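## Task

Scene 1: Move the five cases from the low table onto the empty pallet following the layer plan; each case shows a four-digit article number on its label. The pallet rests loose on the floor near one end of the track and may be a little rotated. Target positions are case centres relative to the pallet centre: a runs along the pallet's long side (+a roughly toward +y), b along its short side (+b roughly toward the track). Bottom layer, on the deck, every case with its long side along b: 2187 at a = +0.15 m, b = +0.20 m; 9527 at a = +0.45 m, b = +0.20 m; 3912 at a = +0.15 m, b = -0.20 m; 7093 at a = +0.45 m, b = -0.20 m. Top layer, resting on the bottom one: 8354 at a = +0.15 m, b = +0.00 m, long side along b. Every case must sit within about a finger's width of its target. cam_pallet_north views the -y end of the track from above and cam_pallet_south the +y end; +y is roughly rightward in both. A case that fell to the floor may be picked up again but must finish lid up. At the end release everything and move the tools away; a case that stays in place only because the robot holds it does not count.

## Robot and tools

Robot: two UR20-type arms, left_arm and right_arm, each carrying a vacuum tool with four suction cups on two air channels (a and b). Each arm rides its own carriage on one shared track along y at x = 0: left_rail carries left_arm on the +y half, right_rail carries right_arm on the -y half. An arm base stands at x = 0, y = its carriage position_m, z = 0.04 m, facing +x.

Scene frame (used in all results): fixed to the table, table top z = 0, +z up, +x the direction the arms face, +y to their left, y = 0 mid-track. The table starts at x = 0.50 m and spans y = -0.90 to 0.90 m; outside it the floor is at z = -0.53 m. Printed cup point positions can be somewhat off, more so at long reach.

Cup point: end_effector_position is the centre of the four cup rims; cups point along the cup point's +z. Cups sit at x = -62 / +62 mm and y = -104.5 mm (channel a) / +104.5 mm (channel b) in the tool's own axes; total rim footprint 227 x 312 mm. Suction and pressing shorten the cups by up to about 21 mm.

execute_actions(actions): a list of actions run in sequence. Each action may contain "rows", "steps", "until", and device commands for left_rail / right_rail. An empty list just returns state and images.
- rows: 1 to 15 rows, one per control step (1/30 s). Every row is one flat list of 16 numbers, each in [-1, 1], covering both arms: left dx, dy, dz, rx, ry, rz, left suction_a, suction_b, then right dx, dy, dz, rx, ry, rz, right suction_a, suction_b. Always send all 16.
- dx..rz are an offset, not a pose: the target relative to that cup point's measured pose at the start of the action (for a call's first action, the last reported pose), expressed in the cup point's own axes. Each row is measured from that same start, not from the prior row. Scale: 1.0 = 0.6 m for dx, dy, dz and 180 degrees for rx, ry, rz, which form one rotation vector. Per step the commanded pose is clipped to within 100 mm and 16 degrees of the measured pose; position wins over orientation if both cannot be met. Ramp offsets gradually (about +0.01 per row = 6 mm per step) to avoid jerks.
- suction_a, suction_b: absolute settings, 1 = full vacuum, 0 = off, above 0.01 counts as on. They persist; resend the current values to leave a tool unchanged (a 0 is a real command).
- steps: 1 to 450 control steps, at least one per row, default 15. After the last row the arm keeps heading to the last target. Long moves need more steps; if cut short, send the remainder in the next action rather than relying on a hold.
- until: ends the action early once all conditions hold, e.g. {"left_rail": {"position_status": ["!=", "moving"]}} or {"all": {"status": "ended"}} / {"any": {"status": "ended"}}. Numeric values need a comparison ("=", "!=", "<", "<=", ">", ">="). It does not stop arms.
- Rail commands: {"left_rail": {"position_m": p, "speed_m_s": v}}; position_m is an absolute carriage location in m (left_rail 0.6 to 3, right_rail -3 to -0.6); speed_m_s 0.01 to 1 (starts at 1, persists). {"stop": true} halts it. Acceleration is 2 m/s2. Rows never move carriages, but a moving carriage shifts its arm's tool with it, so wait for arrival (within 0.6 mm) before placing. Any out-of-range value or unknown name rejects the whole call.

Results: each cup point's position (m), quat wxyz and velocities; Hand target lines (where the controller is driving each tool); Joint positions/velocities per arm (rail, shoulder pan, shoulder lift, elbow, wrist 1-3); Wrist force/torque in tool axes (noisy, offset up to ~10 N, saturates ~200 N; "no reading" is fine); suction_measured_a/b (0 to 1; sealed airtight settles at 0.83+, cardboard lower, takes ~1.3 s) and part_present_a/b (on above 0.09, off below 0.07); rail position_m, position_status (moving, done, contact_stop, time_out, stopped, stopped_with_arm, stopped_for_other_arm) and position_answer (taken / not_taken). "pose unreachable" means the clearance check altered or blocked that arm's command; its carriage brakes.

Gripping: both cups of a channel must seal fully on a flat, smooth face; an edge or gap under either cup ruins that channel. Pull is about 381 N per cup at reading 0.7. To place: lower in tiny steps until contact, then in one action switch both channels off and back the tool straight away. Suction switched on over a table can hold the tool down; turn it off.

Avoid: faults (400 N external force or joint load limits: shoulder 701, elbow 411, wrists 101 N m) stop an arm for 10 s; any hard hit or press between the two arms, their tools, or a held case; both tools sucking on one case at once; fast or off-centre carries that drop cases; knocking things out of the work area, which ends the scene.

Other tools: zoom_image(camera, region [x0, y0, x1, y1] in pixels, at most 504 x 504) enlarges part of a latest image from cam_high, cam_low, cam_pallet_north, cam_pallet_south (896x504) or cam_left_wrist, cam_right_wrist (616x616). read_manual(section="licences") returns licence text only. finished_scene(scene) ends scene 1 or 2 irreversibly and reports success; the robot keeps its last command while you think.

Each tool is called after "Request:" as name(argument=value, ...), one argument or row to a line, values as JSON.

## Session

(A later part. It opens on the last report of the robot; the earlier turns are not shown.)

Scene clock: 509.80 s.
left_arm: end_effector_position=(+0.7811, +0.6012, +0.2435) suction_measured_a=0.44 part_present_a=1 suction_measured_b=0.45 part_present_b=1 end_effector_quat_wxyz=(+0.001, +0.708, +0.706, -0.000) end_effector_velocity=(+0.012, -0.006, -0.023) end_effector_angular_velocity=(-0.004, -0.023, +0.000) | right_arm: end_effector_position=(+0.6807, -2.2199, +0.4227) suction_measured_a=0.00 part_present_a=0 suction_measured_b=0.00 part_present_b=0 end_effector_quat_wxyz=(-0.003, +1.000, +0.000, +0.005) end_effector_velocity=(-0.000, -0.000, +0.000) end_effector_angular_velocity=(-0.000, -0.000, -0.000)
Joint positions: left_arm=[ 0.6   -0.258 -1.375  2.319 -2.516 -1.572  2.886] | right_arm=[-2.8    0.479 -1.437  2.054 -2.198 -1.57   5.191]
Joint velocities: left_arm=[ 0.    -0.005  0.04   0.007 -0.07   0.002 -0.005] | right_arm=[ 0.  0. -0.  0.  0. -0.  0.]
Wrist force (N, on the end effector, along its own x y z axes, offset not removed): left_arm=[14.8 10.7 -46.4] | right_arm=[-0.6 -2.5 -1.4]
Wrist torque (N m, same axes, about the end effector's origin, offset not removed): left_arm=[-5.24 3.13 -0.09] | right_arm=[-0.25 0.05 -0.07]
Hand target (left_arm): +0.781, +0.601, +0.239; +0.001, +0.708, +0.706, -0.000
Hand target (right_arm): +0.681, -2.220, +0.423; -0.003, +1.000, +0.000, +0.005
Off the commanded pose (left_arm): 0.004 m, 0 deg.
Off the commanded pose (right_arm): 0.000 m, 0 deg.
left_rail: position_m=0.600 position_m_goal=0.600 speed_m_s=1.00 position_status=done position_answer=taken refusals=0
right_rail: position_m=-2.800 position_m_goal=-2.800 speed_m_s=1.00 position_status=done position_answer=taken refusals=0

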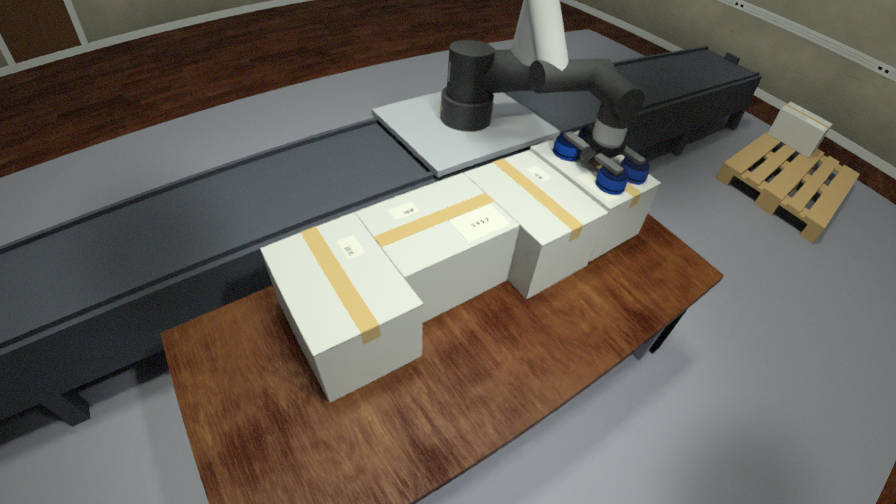

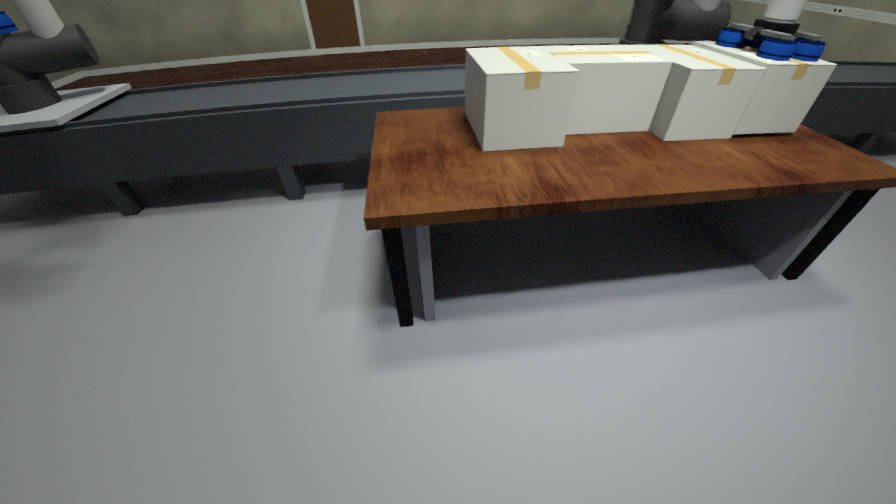

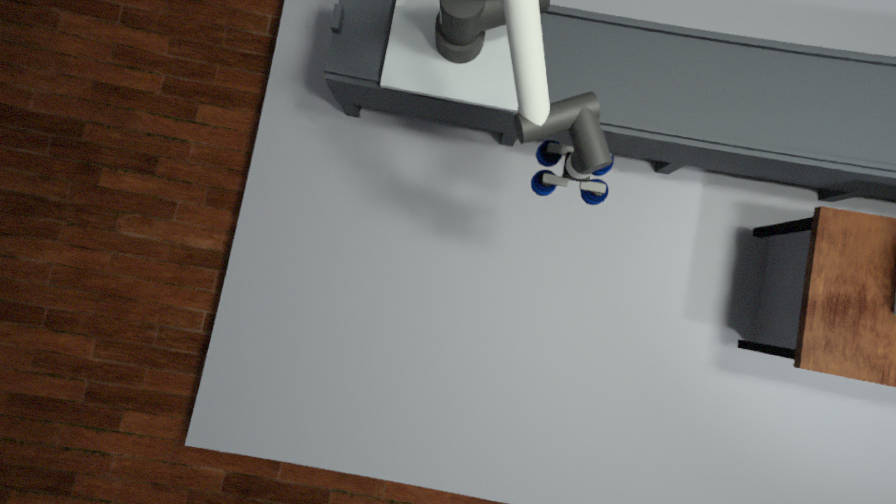

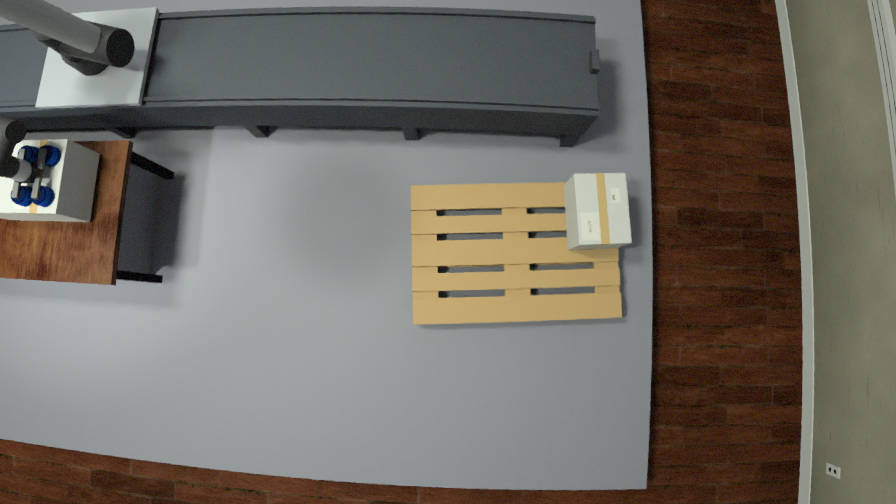

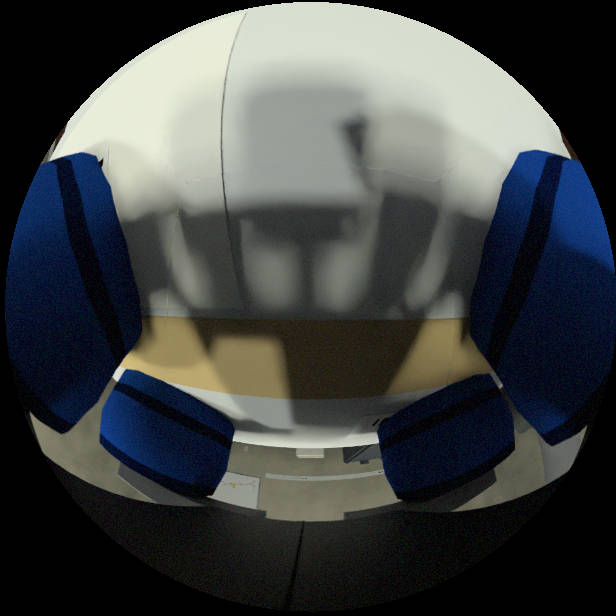

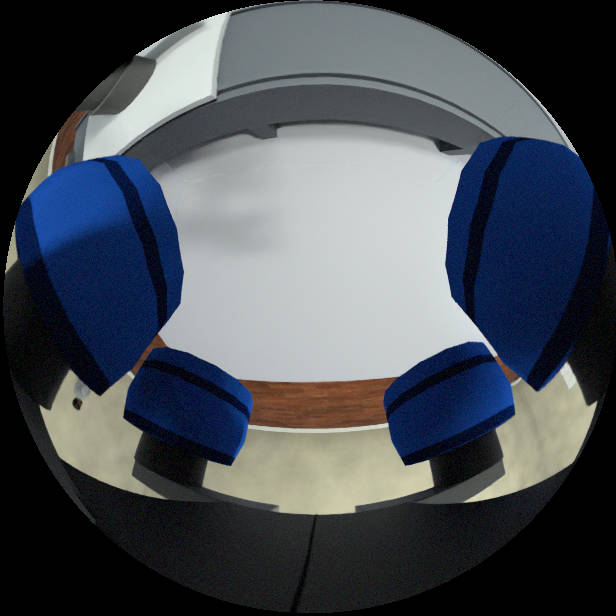

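Request:
execute_actions(
  actions=[
    {"left_rail": {"position_m": 3.0}, "rows": [[0,0,-0.01,0,0,0,1,1,0,0,0,0,0,0,0,0],[0.01,0,-0.022,0,0,-0.002,1,1,0,0,0,0,0,0,0,0],[0.03,0,-0.036,0,0,-0.004,1,1,0,0,0,0,0,0,0,0],[0.055,0.002,-0.05,0,0,-0.006,1,1,0,0,0,0,0,0,0,0],[0.085,0.003,-0.065,0,0,-0.008,1,1,0,0,0,0,0,0,0,0],[0.115,0.004,-0.078,0,0,-0.010,1,1,0,0,0,0,0,0,0,0],[0.145,0.005,-0.078,0,0,-0.012,1,1,0,0,0,0,0,0,0,0],[0.175,0.006,-0.078,0,0,-0.014,1,1,0,0,0,0,0,0,0,0],[0.205,0.007,-0.078,0,0,-0.016,1,1,0,0,0,0,0,0,0,0],[0.235,0.007,-0.078,0,0,-0.018,1,1,0,0,0,0,0,0,0,0],[0.265,0.007,-0.078,0,0,-0.020,1,1,0,0,0,0,0,0,0,0],[0.29,0.007,-0.078,0,0,-0.021,1,1,0,0,0,0,0,0,0,0],[0.31,0.007,-0.078,0,0,-0.021,1,1,0,0,0,0,0,0,0,0],[0.323,0.007,-0.078,0,0,-0.021,1,1,0,0,0,0,0,0,0,0]], "steps": 19},
    {"rows": [[0,0,0.015,0,0,0,1,1,0,0,0,0,0,0,0,0],[0,0,0.04,0,0,0,1,1,0,0,0,0,0,0,0,0],[0,0,0.07,0,0,0,1,1,0,0,0,0,0,0,0,0],[0,0,0.10,0,0,0,1,1,0,0,0,0,0,0,0,0],[0,0,0.135,0,0,0,1,1,0,0,0,0,0,0,0,0],[0,0,0.17,0,0,0,1,1,0,0,0,0,0,0,0,0],[0,0,0.21,0,0,0,1,1,0,0,0,0,0,0,0,0],[0,0,0.25,0,0,0,1,1,0,0,0,0,0,0,0,0],[0,0,0.30,0,0,0,1,1,0,0,0,0,0,0,0,0],[0,0,0.35,0,0,0,1,1,0,0,0,0,0,0,0,0],[0,0,0.40,0,0,0,1,1,0,0,0,0,0,0,0,0],[0,0,0.46,0,0,0,1,1,0,0,0,0,0,0,0,0],[0,0,0.52,0,0,0,1,1,0,0,0,0,0,0,0,0],[0,0,0.58,0,0,0,1,1,0,0,0,0,0,0,0,0],[0,0,0.63,0,0,0,1,1,0,0,0,0,0,0,0,0]], "steps": 27},
  ],
)

Scene clock: 525.23 s.
left_arm: end_effector_position=(+0.7702, +2.0102, -0.0348) suction_measured_a=0.94 part_present_a=1 suction_measured_b=0.94 part_present_b=1 end_effector_quat_wxyz=(-0.004, +0.685, +0.728, -0.003) end_effector_velocity=(+0.035, +1.001, -0.379) end_effector_angular_velocity=(+0.000, -0.015, +0.002) | right_arm: end_effector_position=(+0.6807, -2.2199, +0.4227) suction_measured_a=0.00 part_present_a=0 suction_measured_b=0.00 part_present_b=0 end_effector_quat_wxyz=(-0.003, +1.000, +0.000, +0.005) end_effector_velocity=(-0.000, +0.000, +0.000) end_effector_angular_velocity=(+0.000, -0.000, +0.000)
Joint positions: left_arm=[ 1.838 -0.038 -0.948  2.376 -2.988 -1.571  3.043] | right_arm=[-2.8    0.479 -1.437  2.054 -2.198 -1.57   5.191]
Joint velocities: left_arm=[ 1.     0.003  0.639 -0.063 -0.591  0.001  0.002] | right_arm=[ 0.  0. -0.  0. -0. -0.  0.]
Wrist force (N, on the end effector, along its own x y z axes, offset not removed): left_arm=[3.1 -4.2 -3.1] | right_arm=[-3.7 -1.7 -1.2]
Wrist torque (N m, same axes, about the end effector's origin, offset not removed): left_arm=[-4.38 0.52 0.02] | right_arm=[-0.15 0.46 -0.07]
Hand target (left_arm): +0.777, +2.073, -0.085; -0.001, +0.685, +0.728, -0.001
Hand target (right_arm): +0.681, -2.220, +0.423; -0.003, +1.000, +0.000, +0.005
Off the commanded pose (left_arm): 0.056 m, 1 deg.
Off the commanded pose (right_arm): 0.000 m, 0 deg.
left_rail: position_m=1.838 position_m_goal=3.000 speed_m_s=1.00 position_status=moving position_answer=taken refusals=0
right_rail: position_m=-2.800 position_m_goal=-2.800 speed_m_s=1.00 position_status=done position_answer=taken refusals=0

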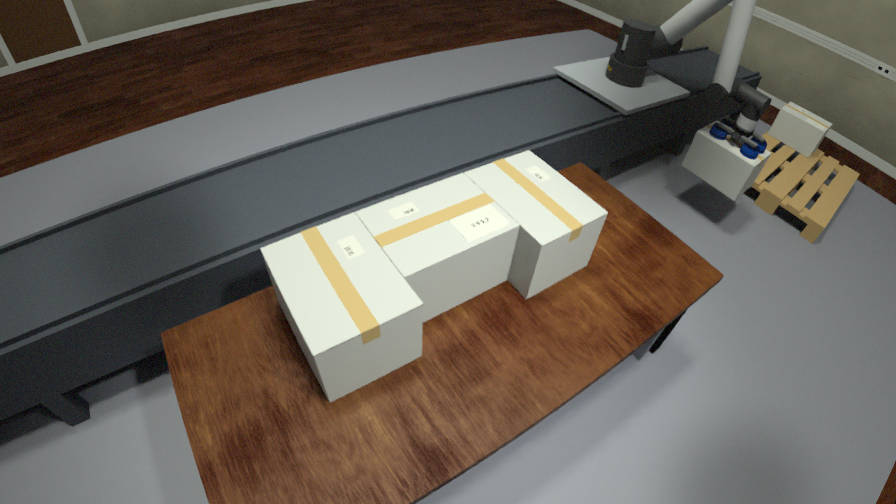

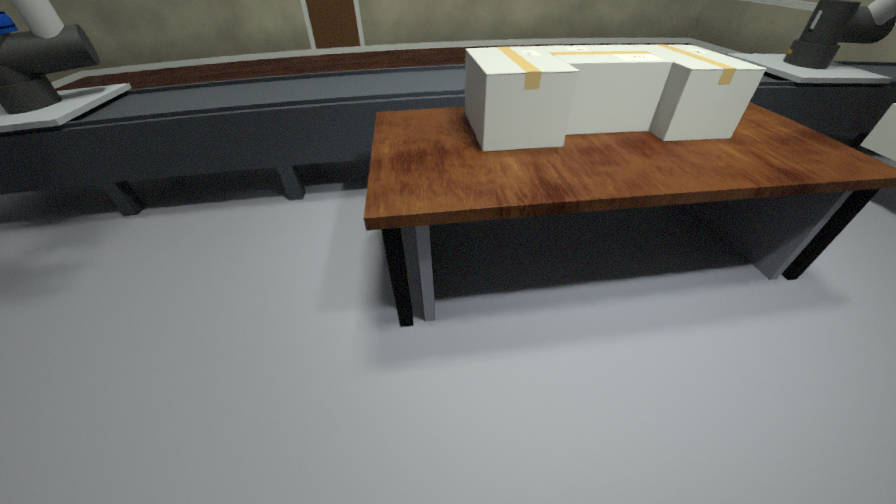

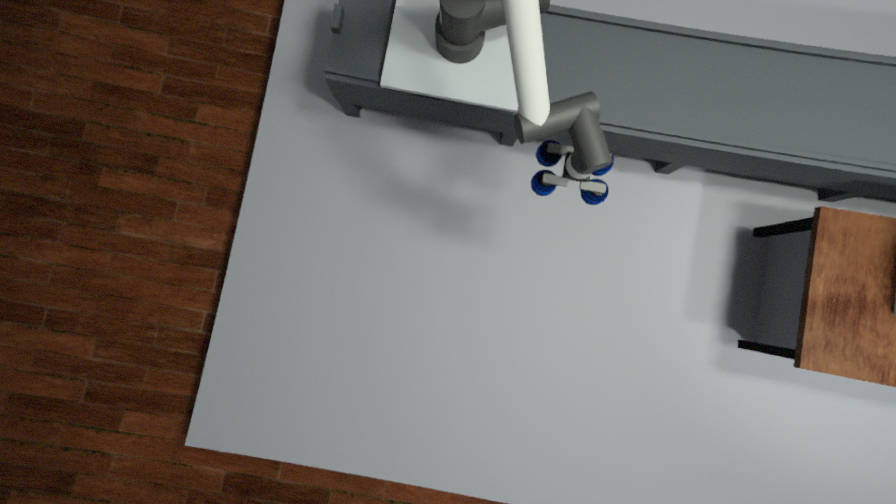

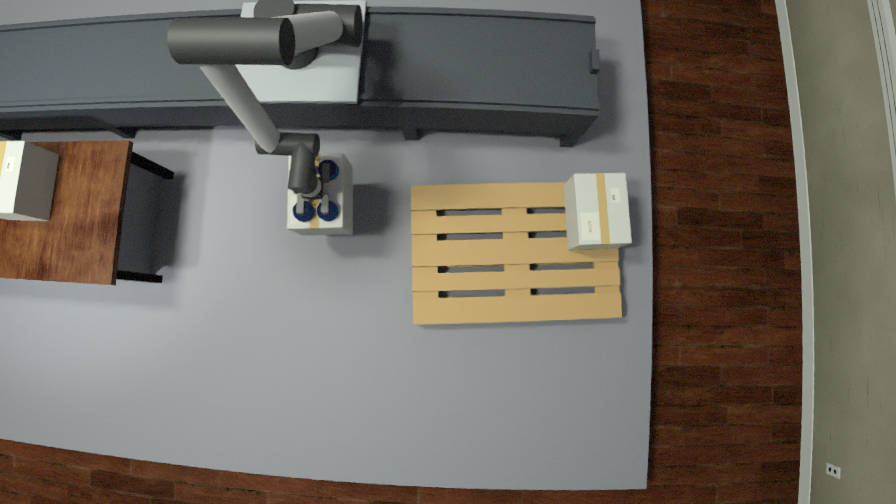

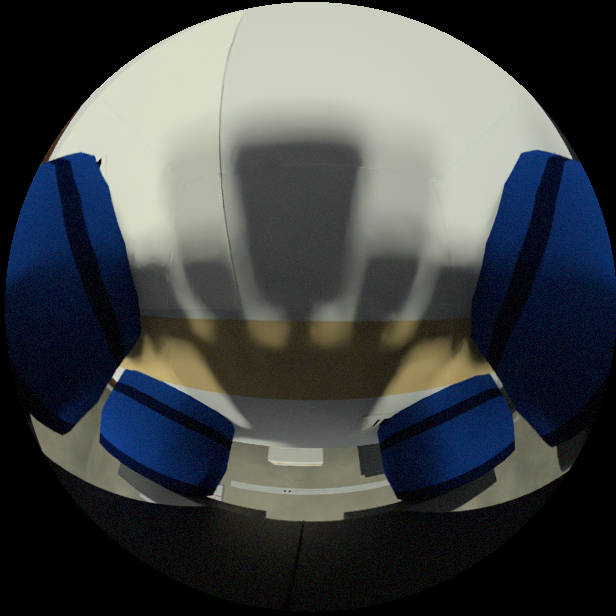

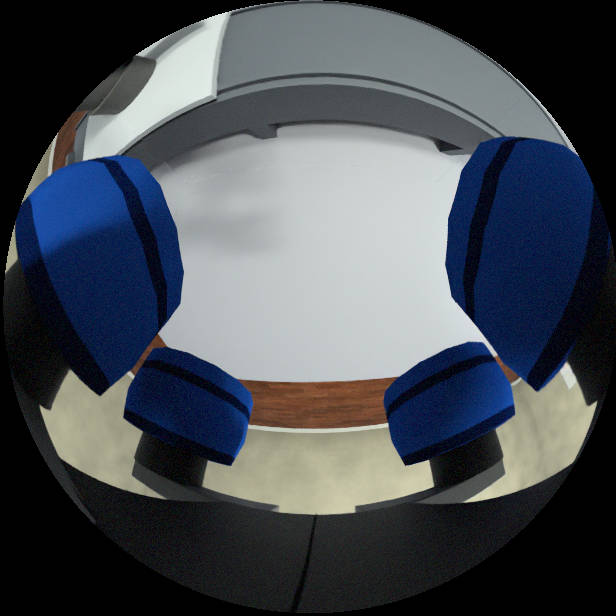

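Request:
execute_actions(
  actions=[],
)

Scene clock: 527.40 s.
left_arm: end_effector_position=(+0.7773, +3.1727, -0.0845) suction_measured_a=0.94 part_present_a=1 suction_measured_b=0.94 part_present_b=1 end_effector_quat_wxyz=(-0.001, +0.685, +0.728, -0.001) end_effector_velocity=(-0.000, +0.000, -0.000) end_effector_angular_velocity=(+0.000, -0.000, +0.000) | right_arm: end_effector_position=(+0.6807, -2.2199, +0.4227) suction_measured_a=0.00 part_present_a=0 suction_measured_b=0.00 part_present_b=0 end_effector_quat_wxyz=(-0.003, +1.000, +0.000, +0.005) end_effector_velocity=(-0.000, -0.000, +0.000) end_effector_angular_velocity=(+0.000, -0.000, -0.000)
Joint positions: left_arm=[ 3.    -0.037 -0.863  2.363 -3.068 -1.57   3.044] | right_arm=[-2.8    0.479 -1.437  2.054 -2.198 -1.57   5.191]
Joint velocities: left_arm=[ 0.  0.  0. -0.  0.  0.  0.] | right_arm=[ 0.  0. -0.  0.  0. -0.  0.]
Wrist force (N, on the end effector, along its own x y z axes, offset not removed): left_arm=[-1.1 2.3 -22.6] | right_arm=[-2.3 -0.8 -1.0]
Wrist torque (N m, same axes, about the end effector's origin, offset not removed): left_arm=[-3.27 1.35 -0.21] | right_arm=[-0.03 0.27 -0.04]
Hand target (left_arm): +0.777, +3.173, -0.085; -0.001, +0.685, +0.728, -0.001
Hand target (right_arm): +0.681, -2.220, +0.423; -0.003, +1.000, +0.000, +0.005
Off the commanded pose (left_arm): 0.008 m, 0 deg.
Off the commanded pose (right_arm): 0.000 m, 0 deg.
left_rail: position_m=3.000 position_m_goal=3.000 speed_m_s=1.00 position_status=done position_answer=taken refusals=0
right_rail: position_m=-2.800 position_m_goal=-2.800 speed_m_s=1.00 position_status=done position_answer=taken refusals=0

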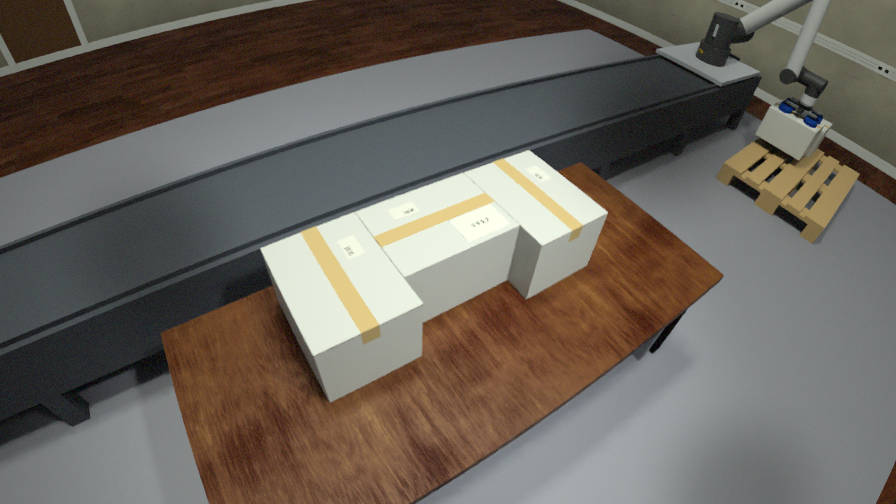

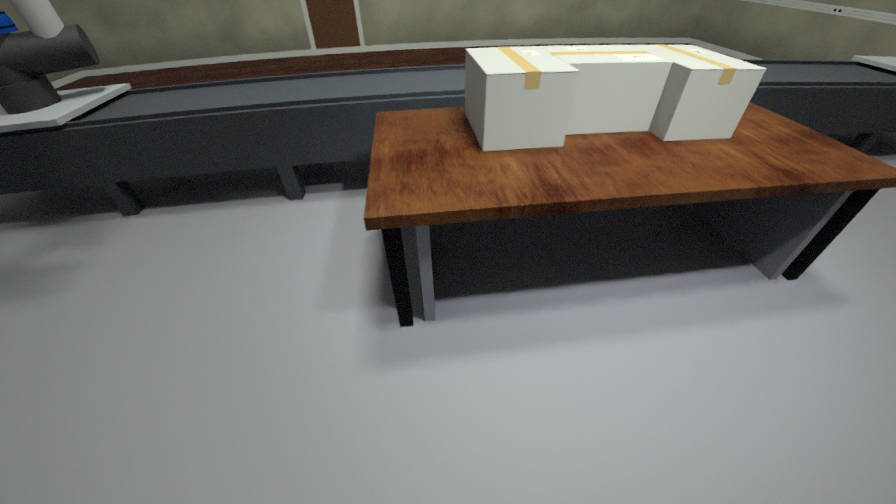

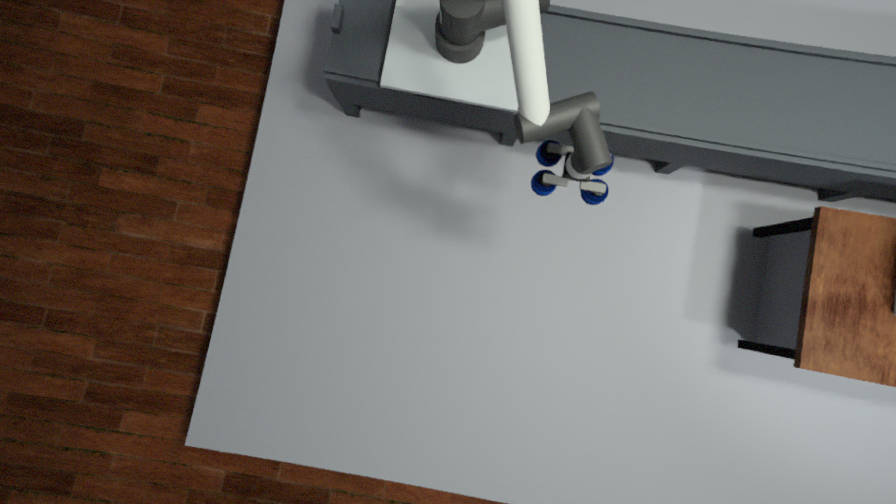

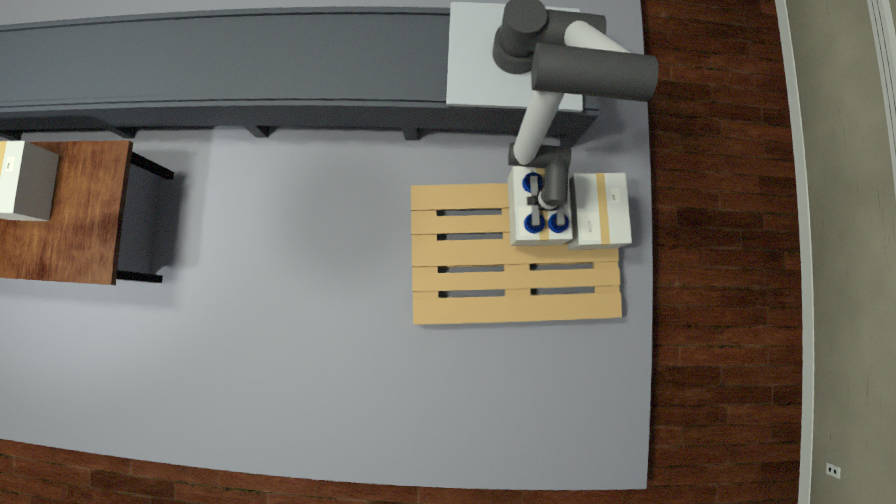

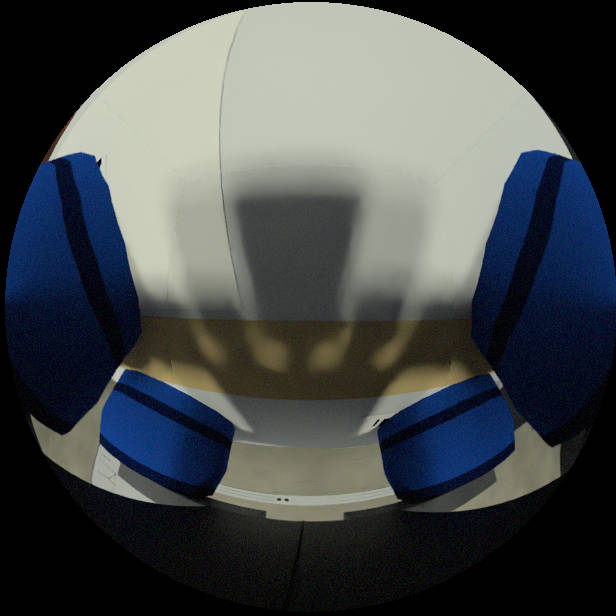

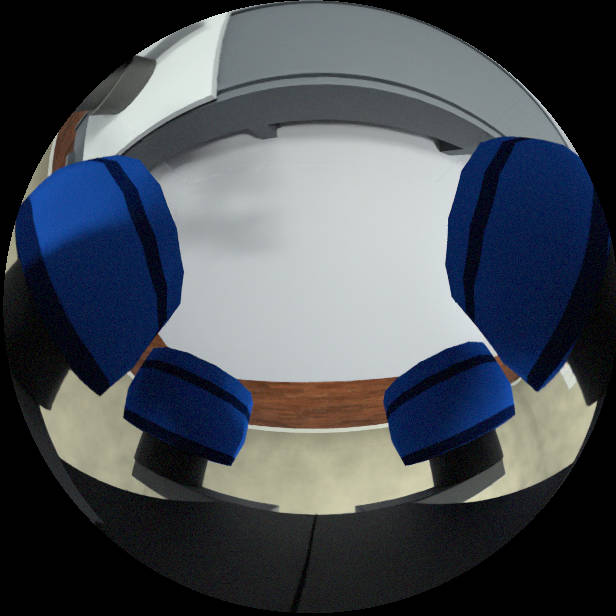

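Request:
execute_actions(
  actions=[
    {"rows": [[0.004,0.002,0.006,0,0,0,1,1,0,0,0,0,0,0,0,0],[0.009,0.004,0.016,0,0,-0.001,1,1,0,0,0,0,0,0,0,0],[0.015,0.007,0.028,0,0,-0.001,1,1,0,0,0,0,0,0,0,0],[0.021,0.01,0.042,0,0,-0.002,1,1,0,0,0,0,0,0,0,0],[0.027,0.012,0.056,0,0,-0.002,1,1,0,0,0,0,0,0,0,0],[0.032,0.014,0.069,0,0,-0.002,1,1,0,0,0,0,0,0,0,0],[0.035,0.016,0.08,0,0,-0.002,1,1,0,0,0,0,0,0,0,0],[0.036,0.016,0.088,0,0,-0.002,1,1,0,0,0,0,0,0,0,0],[0.036,0.016,0.0925,0,0,-0.002,1,1,0,0,0,0,0,0,0,0]], "steps": 12},
  ],
)

Scene clock: 531.43 s.
left_arm: end_effector_position=(+0.7829, +3.1910, -0.1270) suction_measured_a=0.94 part_present_a=1 suction_measured_b=0.94 part_present_b=1 end_effector_quat_wxyz=(-0.002, +0.683, +0.730, -0.001) end_effector_velocity=(+0.012, +0.032, -0.107) end_effector_angular_velocity=(-0.000, +0.002, +0.006) | right_arm: end_effector_position=(+0.6807, -2.2199, +0.4227) suction_measured_a=0.00 part_present_a=0 suction_measured_b=0.00 part_present_b=0 end_effector_quat_wxyz=(-0.003, +1.000, +0.000, +0.005) end_effector_velocity=(+0.000, -0.000, -0.000) end_effector_angular_velocity=(-0.000, +0.000, +0.000)
Joint positions: left_arm=[ 3.    -0.013 -0.793  2.34  -3.114 -1.57   3.062] | right_arm=[-2.8    0.479 -1.437  2.054 -2.198 -1.57   5.191]
Joint velocities: left_arm=[ 0.     0.041  0.173 -0.055 -0.116  0.     0.036] | right_arm=[ 0. -0.  0. -0.  0.  0. -0.]
Wrist force (N, on the end effector, along its own x y z axes, offset not removed): left_arm=[0.6 -5.0 -4.0] | right_arm=[-2.6 -2.4 -2.1]
Wrist torque (N m, same axes, about the end effector's origin, offset not removed): left_arm=[-3.88 1.58 0.03] | right_arm=[-0.24 0.35 0.01]
Hand target (left_arm): +0.785, +3.195, -0.140; -0.001, +0.683, +0.731, -0.001
Hand target (right_arm): +0.681, -2.220, +0.423; -0.003, +1.000, +0.000, +0.005
Off the commanded pose (left_arm): 0.014 m, 0 deg.
Off the commanded pose (right_arm): 0.000 m, 0 deg.
left_rail: position_m=3.000 position_m_goal=3.000 speed_m_s=1.00 position_status=done position_answer=taken refusals=0
right_rail: position_m=-2.800 position_m_goal=-2.800 speed_m_s=1.00 position_status=done position_answer=taken refusals=0

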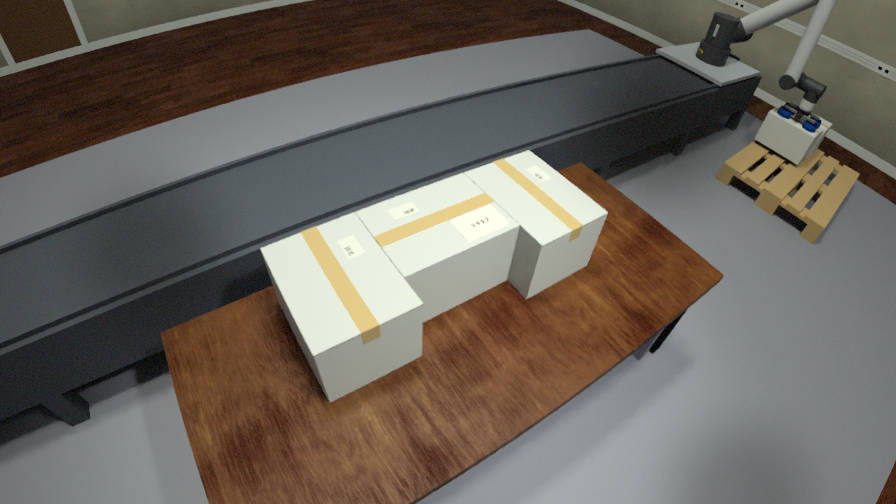

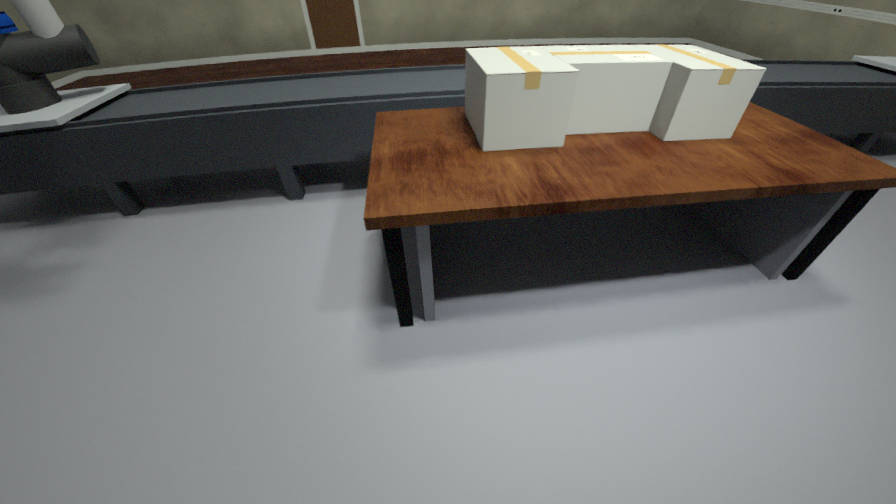

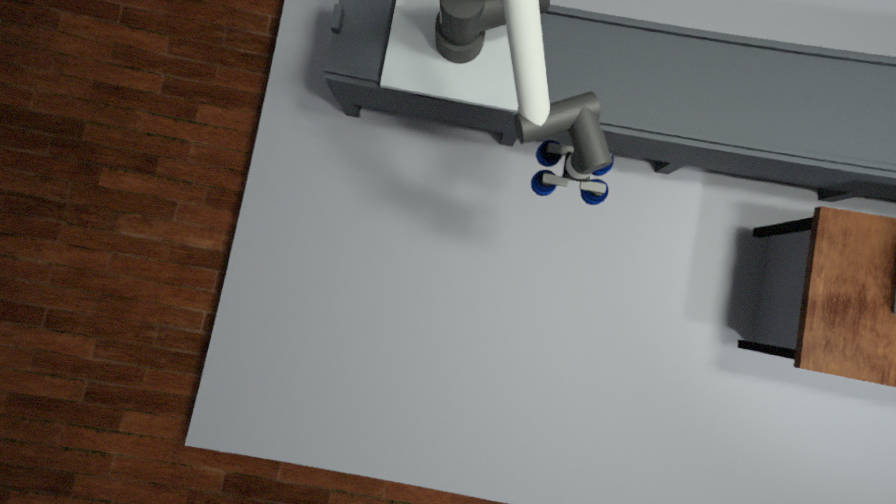

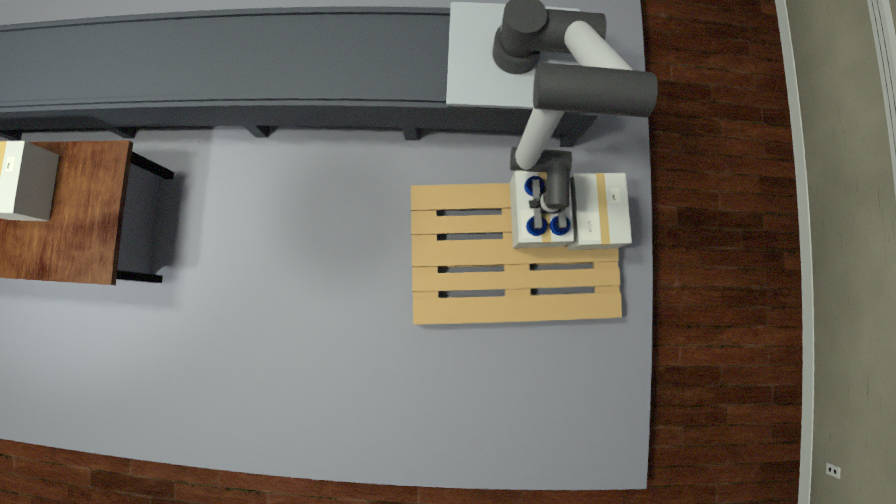

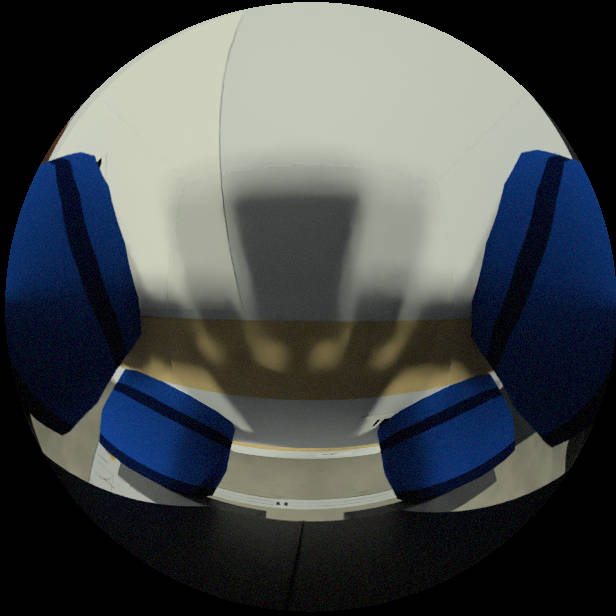

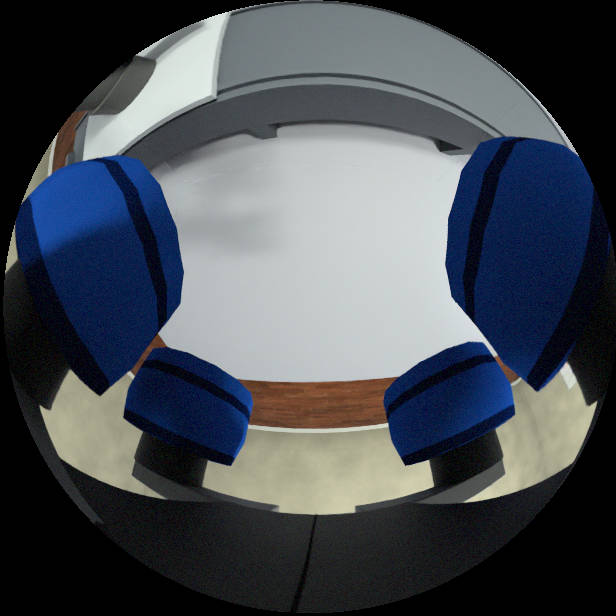

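Request:
execute_actions(
  actions=[],
)

Request:
zoom_image(
  camera="cam_pallet_south",
  region=[490, 160, 650, 280],
)

Request:
zoom_image(
  camera="cam_high",
  region=[740, 90, 860, 190],
)

Scene clock: 532.50 s.
left_arm: end_effector_position=(+0.7849, +3.1948, -0.1398) suction_measured_a=0.94 part_present_a=1 suction_measured_b=0.94 part_present_b=1 end_effector_quat_wxyz=(-0.001, +0.683, +0.731, -0.001) end_effector_velocity=(-0.000, +0.000, -0.000) end_effector_angular_velocity=(-0.000, +0.000, +0.000) | right_arm: end_effector_position=(+0.6807, -2.2199, +0.4227) suction_measured_a=0.00 part_present_a=0 suction_measured_b=0.00 part_present_b=0 end_effector_quat_wxyz=(-0.003, +1.000, +0.000, +0.005) end_effector_velocity=(-0.000, +0.000, +0.000) end_effector_angular_velocity=(+0.000, -0.000, +0.000)
Joint positions: left_arm=[ 3.    -0.008 -0.772  2.333 -3.128 -1.57   3.066] | right_arm=[-2.8    0.479 -1.437  2.054 -2.198 -1.57   5.191]
Joint velocities: left_arm=[ 0.  0.  0. -0. -0. -0.  0.] | right_arm=[ 0.  0. -0.  0. -0.  0.  0.]
Wrist force (N, on the end effector, along its own x y z axes, offset not removed): left_arm=[2.0 -3.1 -21.5] | right_arm=[-3.0 -6.2 -0.3]
Wrist torque (N m, same axes, about the end effector's origin, offset not removed): left_arm=[-4.02 0.79 -0.03] | right_arm=[-0.80 0.28 -0.13]
Hand target (left_arm): +0.785, +3.195, -0.140; -0.001, +0.683, +0.731, -0.001
Hand target (right_arm): +0.681, -2.220, +0.423; -0.003, +1.000, +0.000, +0.005
Off the commanded pose (left_arm): 0.000 m, 0 deg.
Off the commanded pose (right_arm): 0.000 m, 0 deg.
left_rail: position_m=3.000 position_m_goal=3.000 speed_m_s=1.00 position_status=done position_answer=taken refusals=0
right_rail: position_m=-2.800 position_m_goal=-2.800 speed_m_s=1.00 position_status=done position_answer=taken refusals=0

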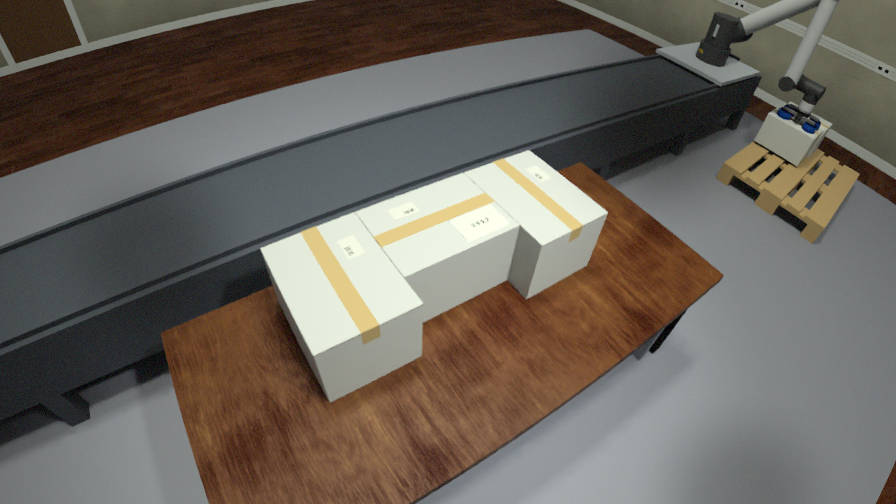

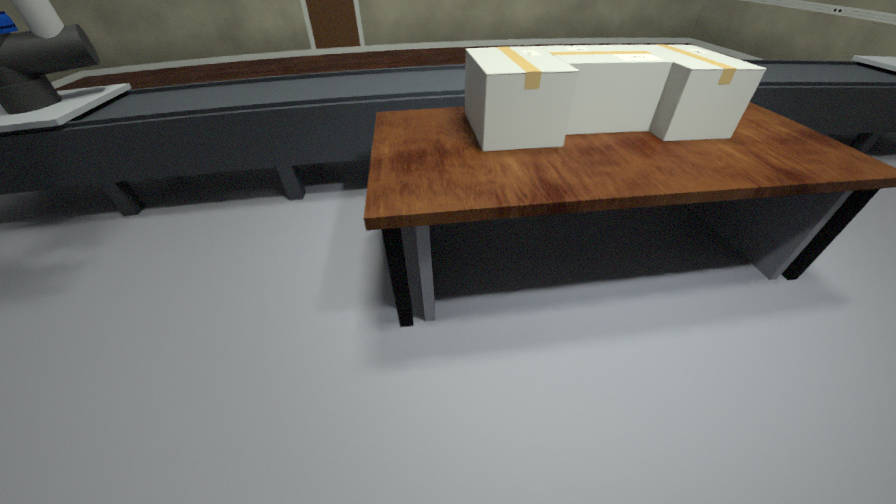

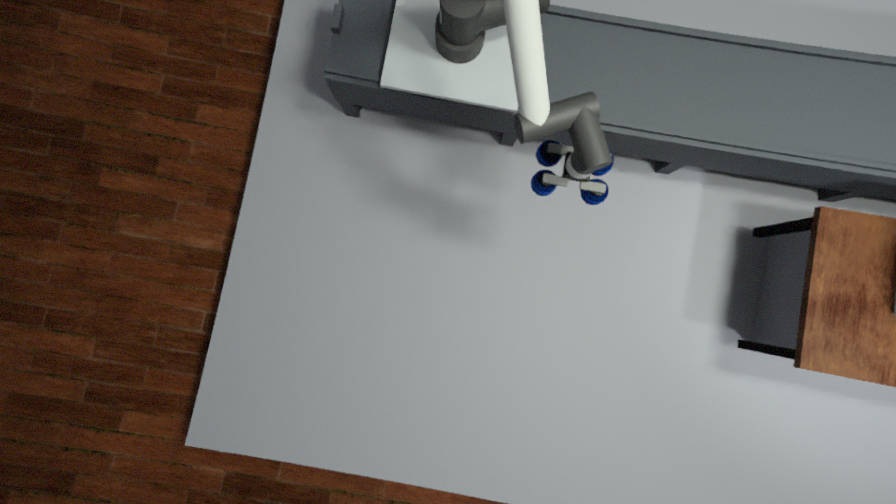

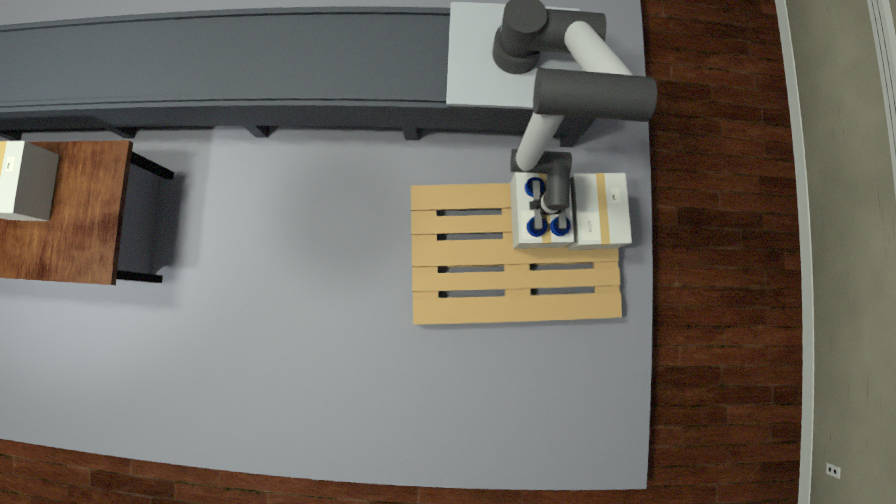

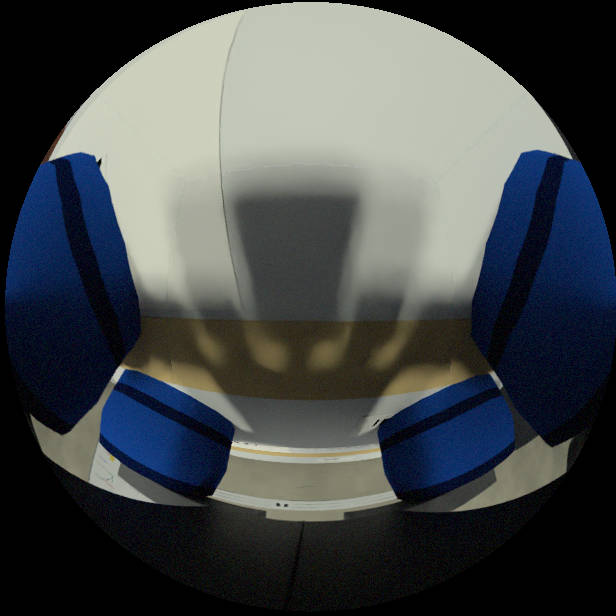

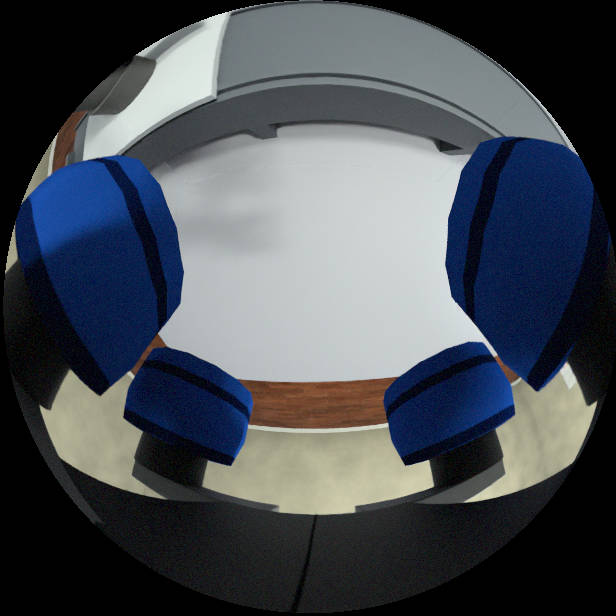

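Region (490, 160, 650, 280) of cam_pallet_south's 896x504 image, scaled by 3.150, with more detail than that image has; it fills the top 378 rows of this view, and the rest is white.

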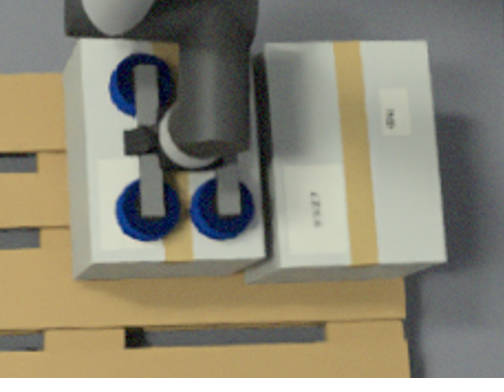

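Region (740, 90, 860, 190) of cam_high's 896x504 image, scaled by 4.200, with more detail than that image has.

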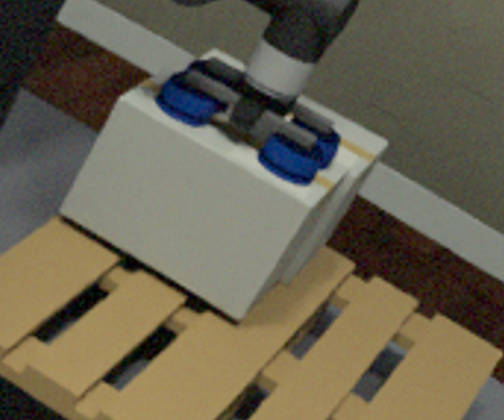

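Request:
zoom_image(
  camera="cam_pallet_south",
  region=[505, 215, 640, 270],
)

Request:
zoom_image(
  camera="cam_pallet_south",
  region=[495, 160, 640, 205],
)

Region (505, 215, 640, 270) of cam_pallet_south's 896x504 image, scaled by 3.733, with more detail than that image has; it fills the top 205 rows of this view, and the rest is white.

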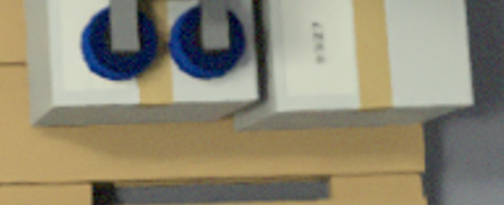

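Region (495, 160, 640, 205) of cam_pallet_south's 896x504 image, scaled by 3.476, with more detail than that image has; it fills the top 156 rows of this view, and the rest is white.

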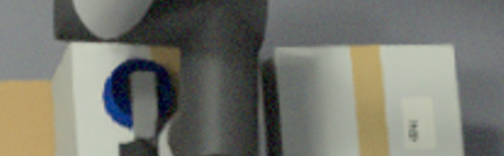

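Request:
zoom_image(
  camera="cam_pallet_south",
  region=[500, 230, 584, 280],
)

Request:
zoom_image(
  camera="cam_pallet_south",
  region=[556, 225, 640, 275],
)

Region (500, 230, 584, 280) of cam_pallet_south's 896x504 image, scaled by 6.000, with more detail than that image has; it fills the top 300 rows of this view, and the rest is white.

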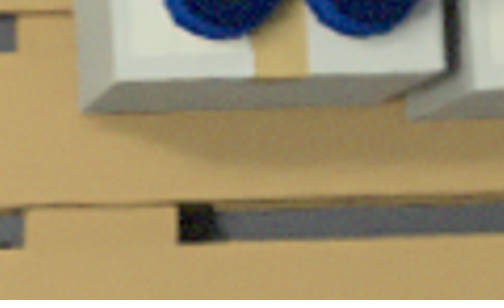

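Region (556, 225, 640, 275) of cam_pallet_south's 896x504 image, scaled by 6.000, with more detail than that image has; it fills the top 300 rows of this view, and the rest is white.

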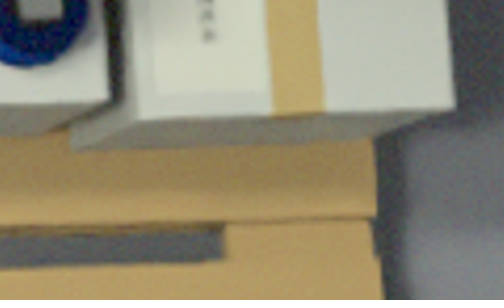

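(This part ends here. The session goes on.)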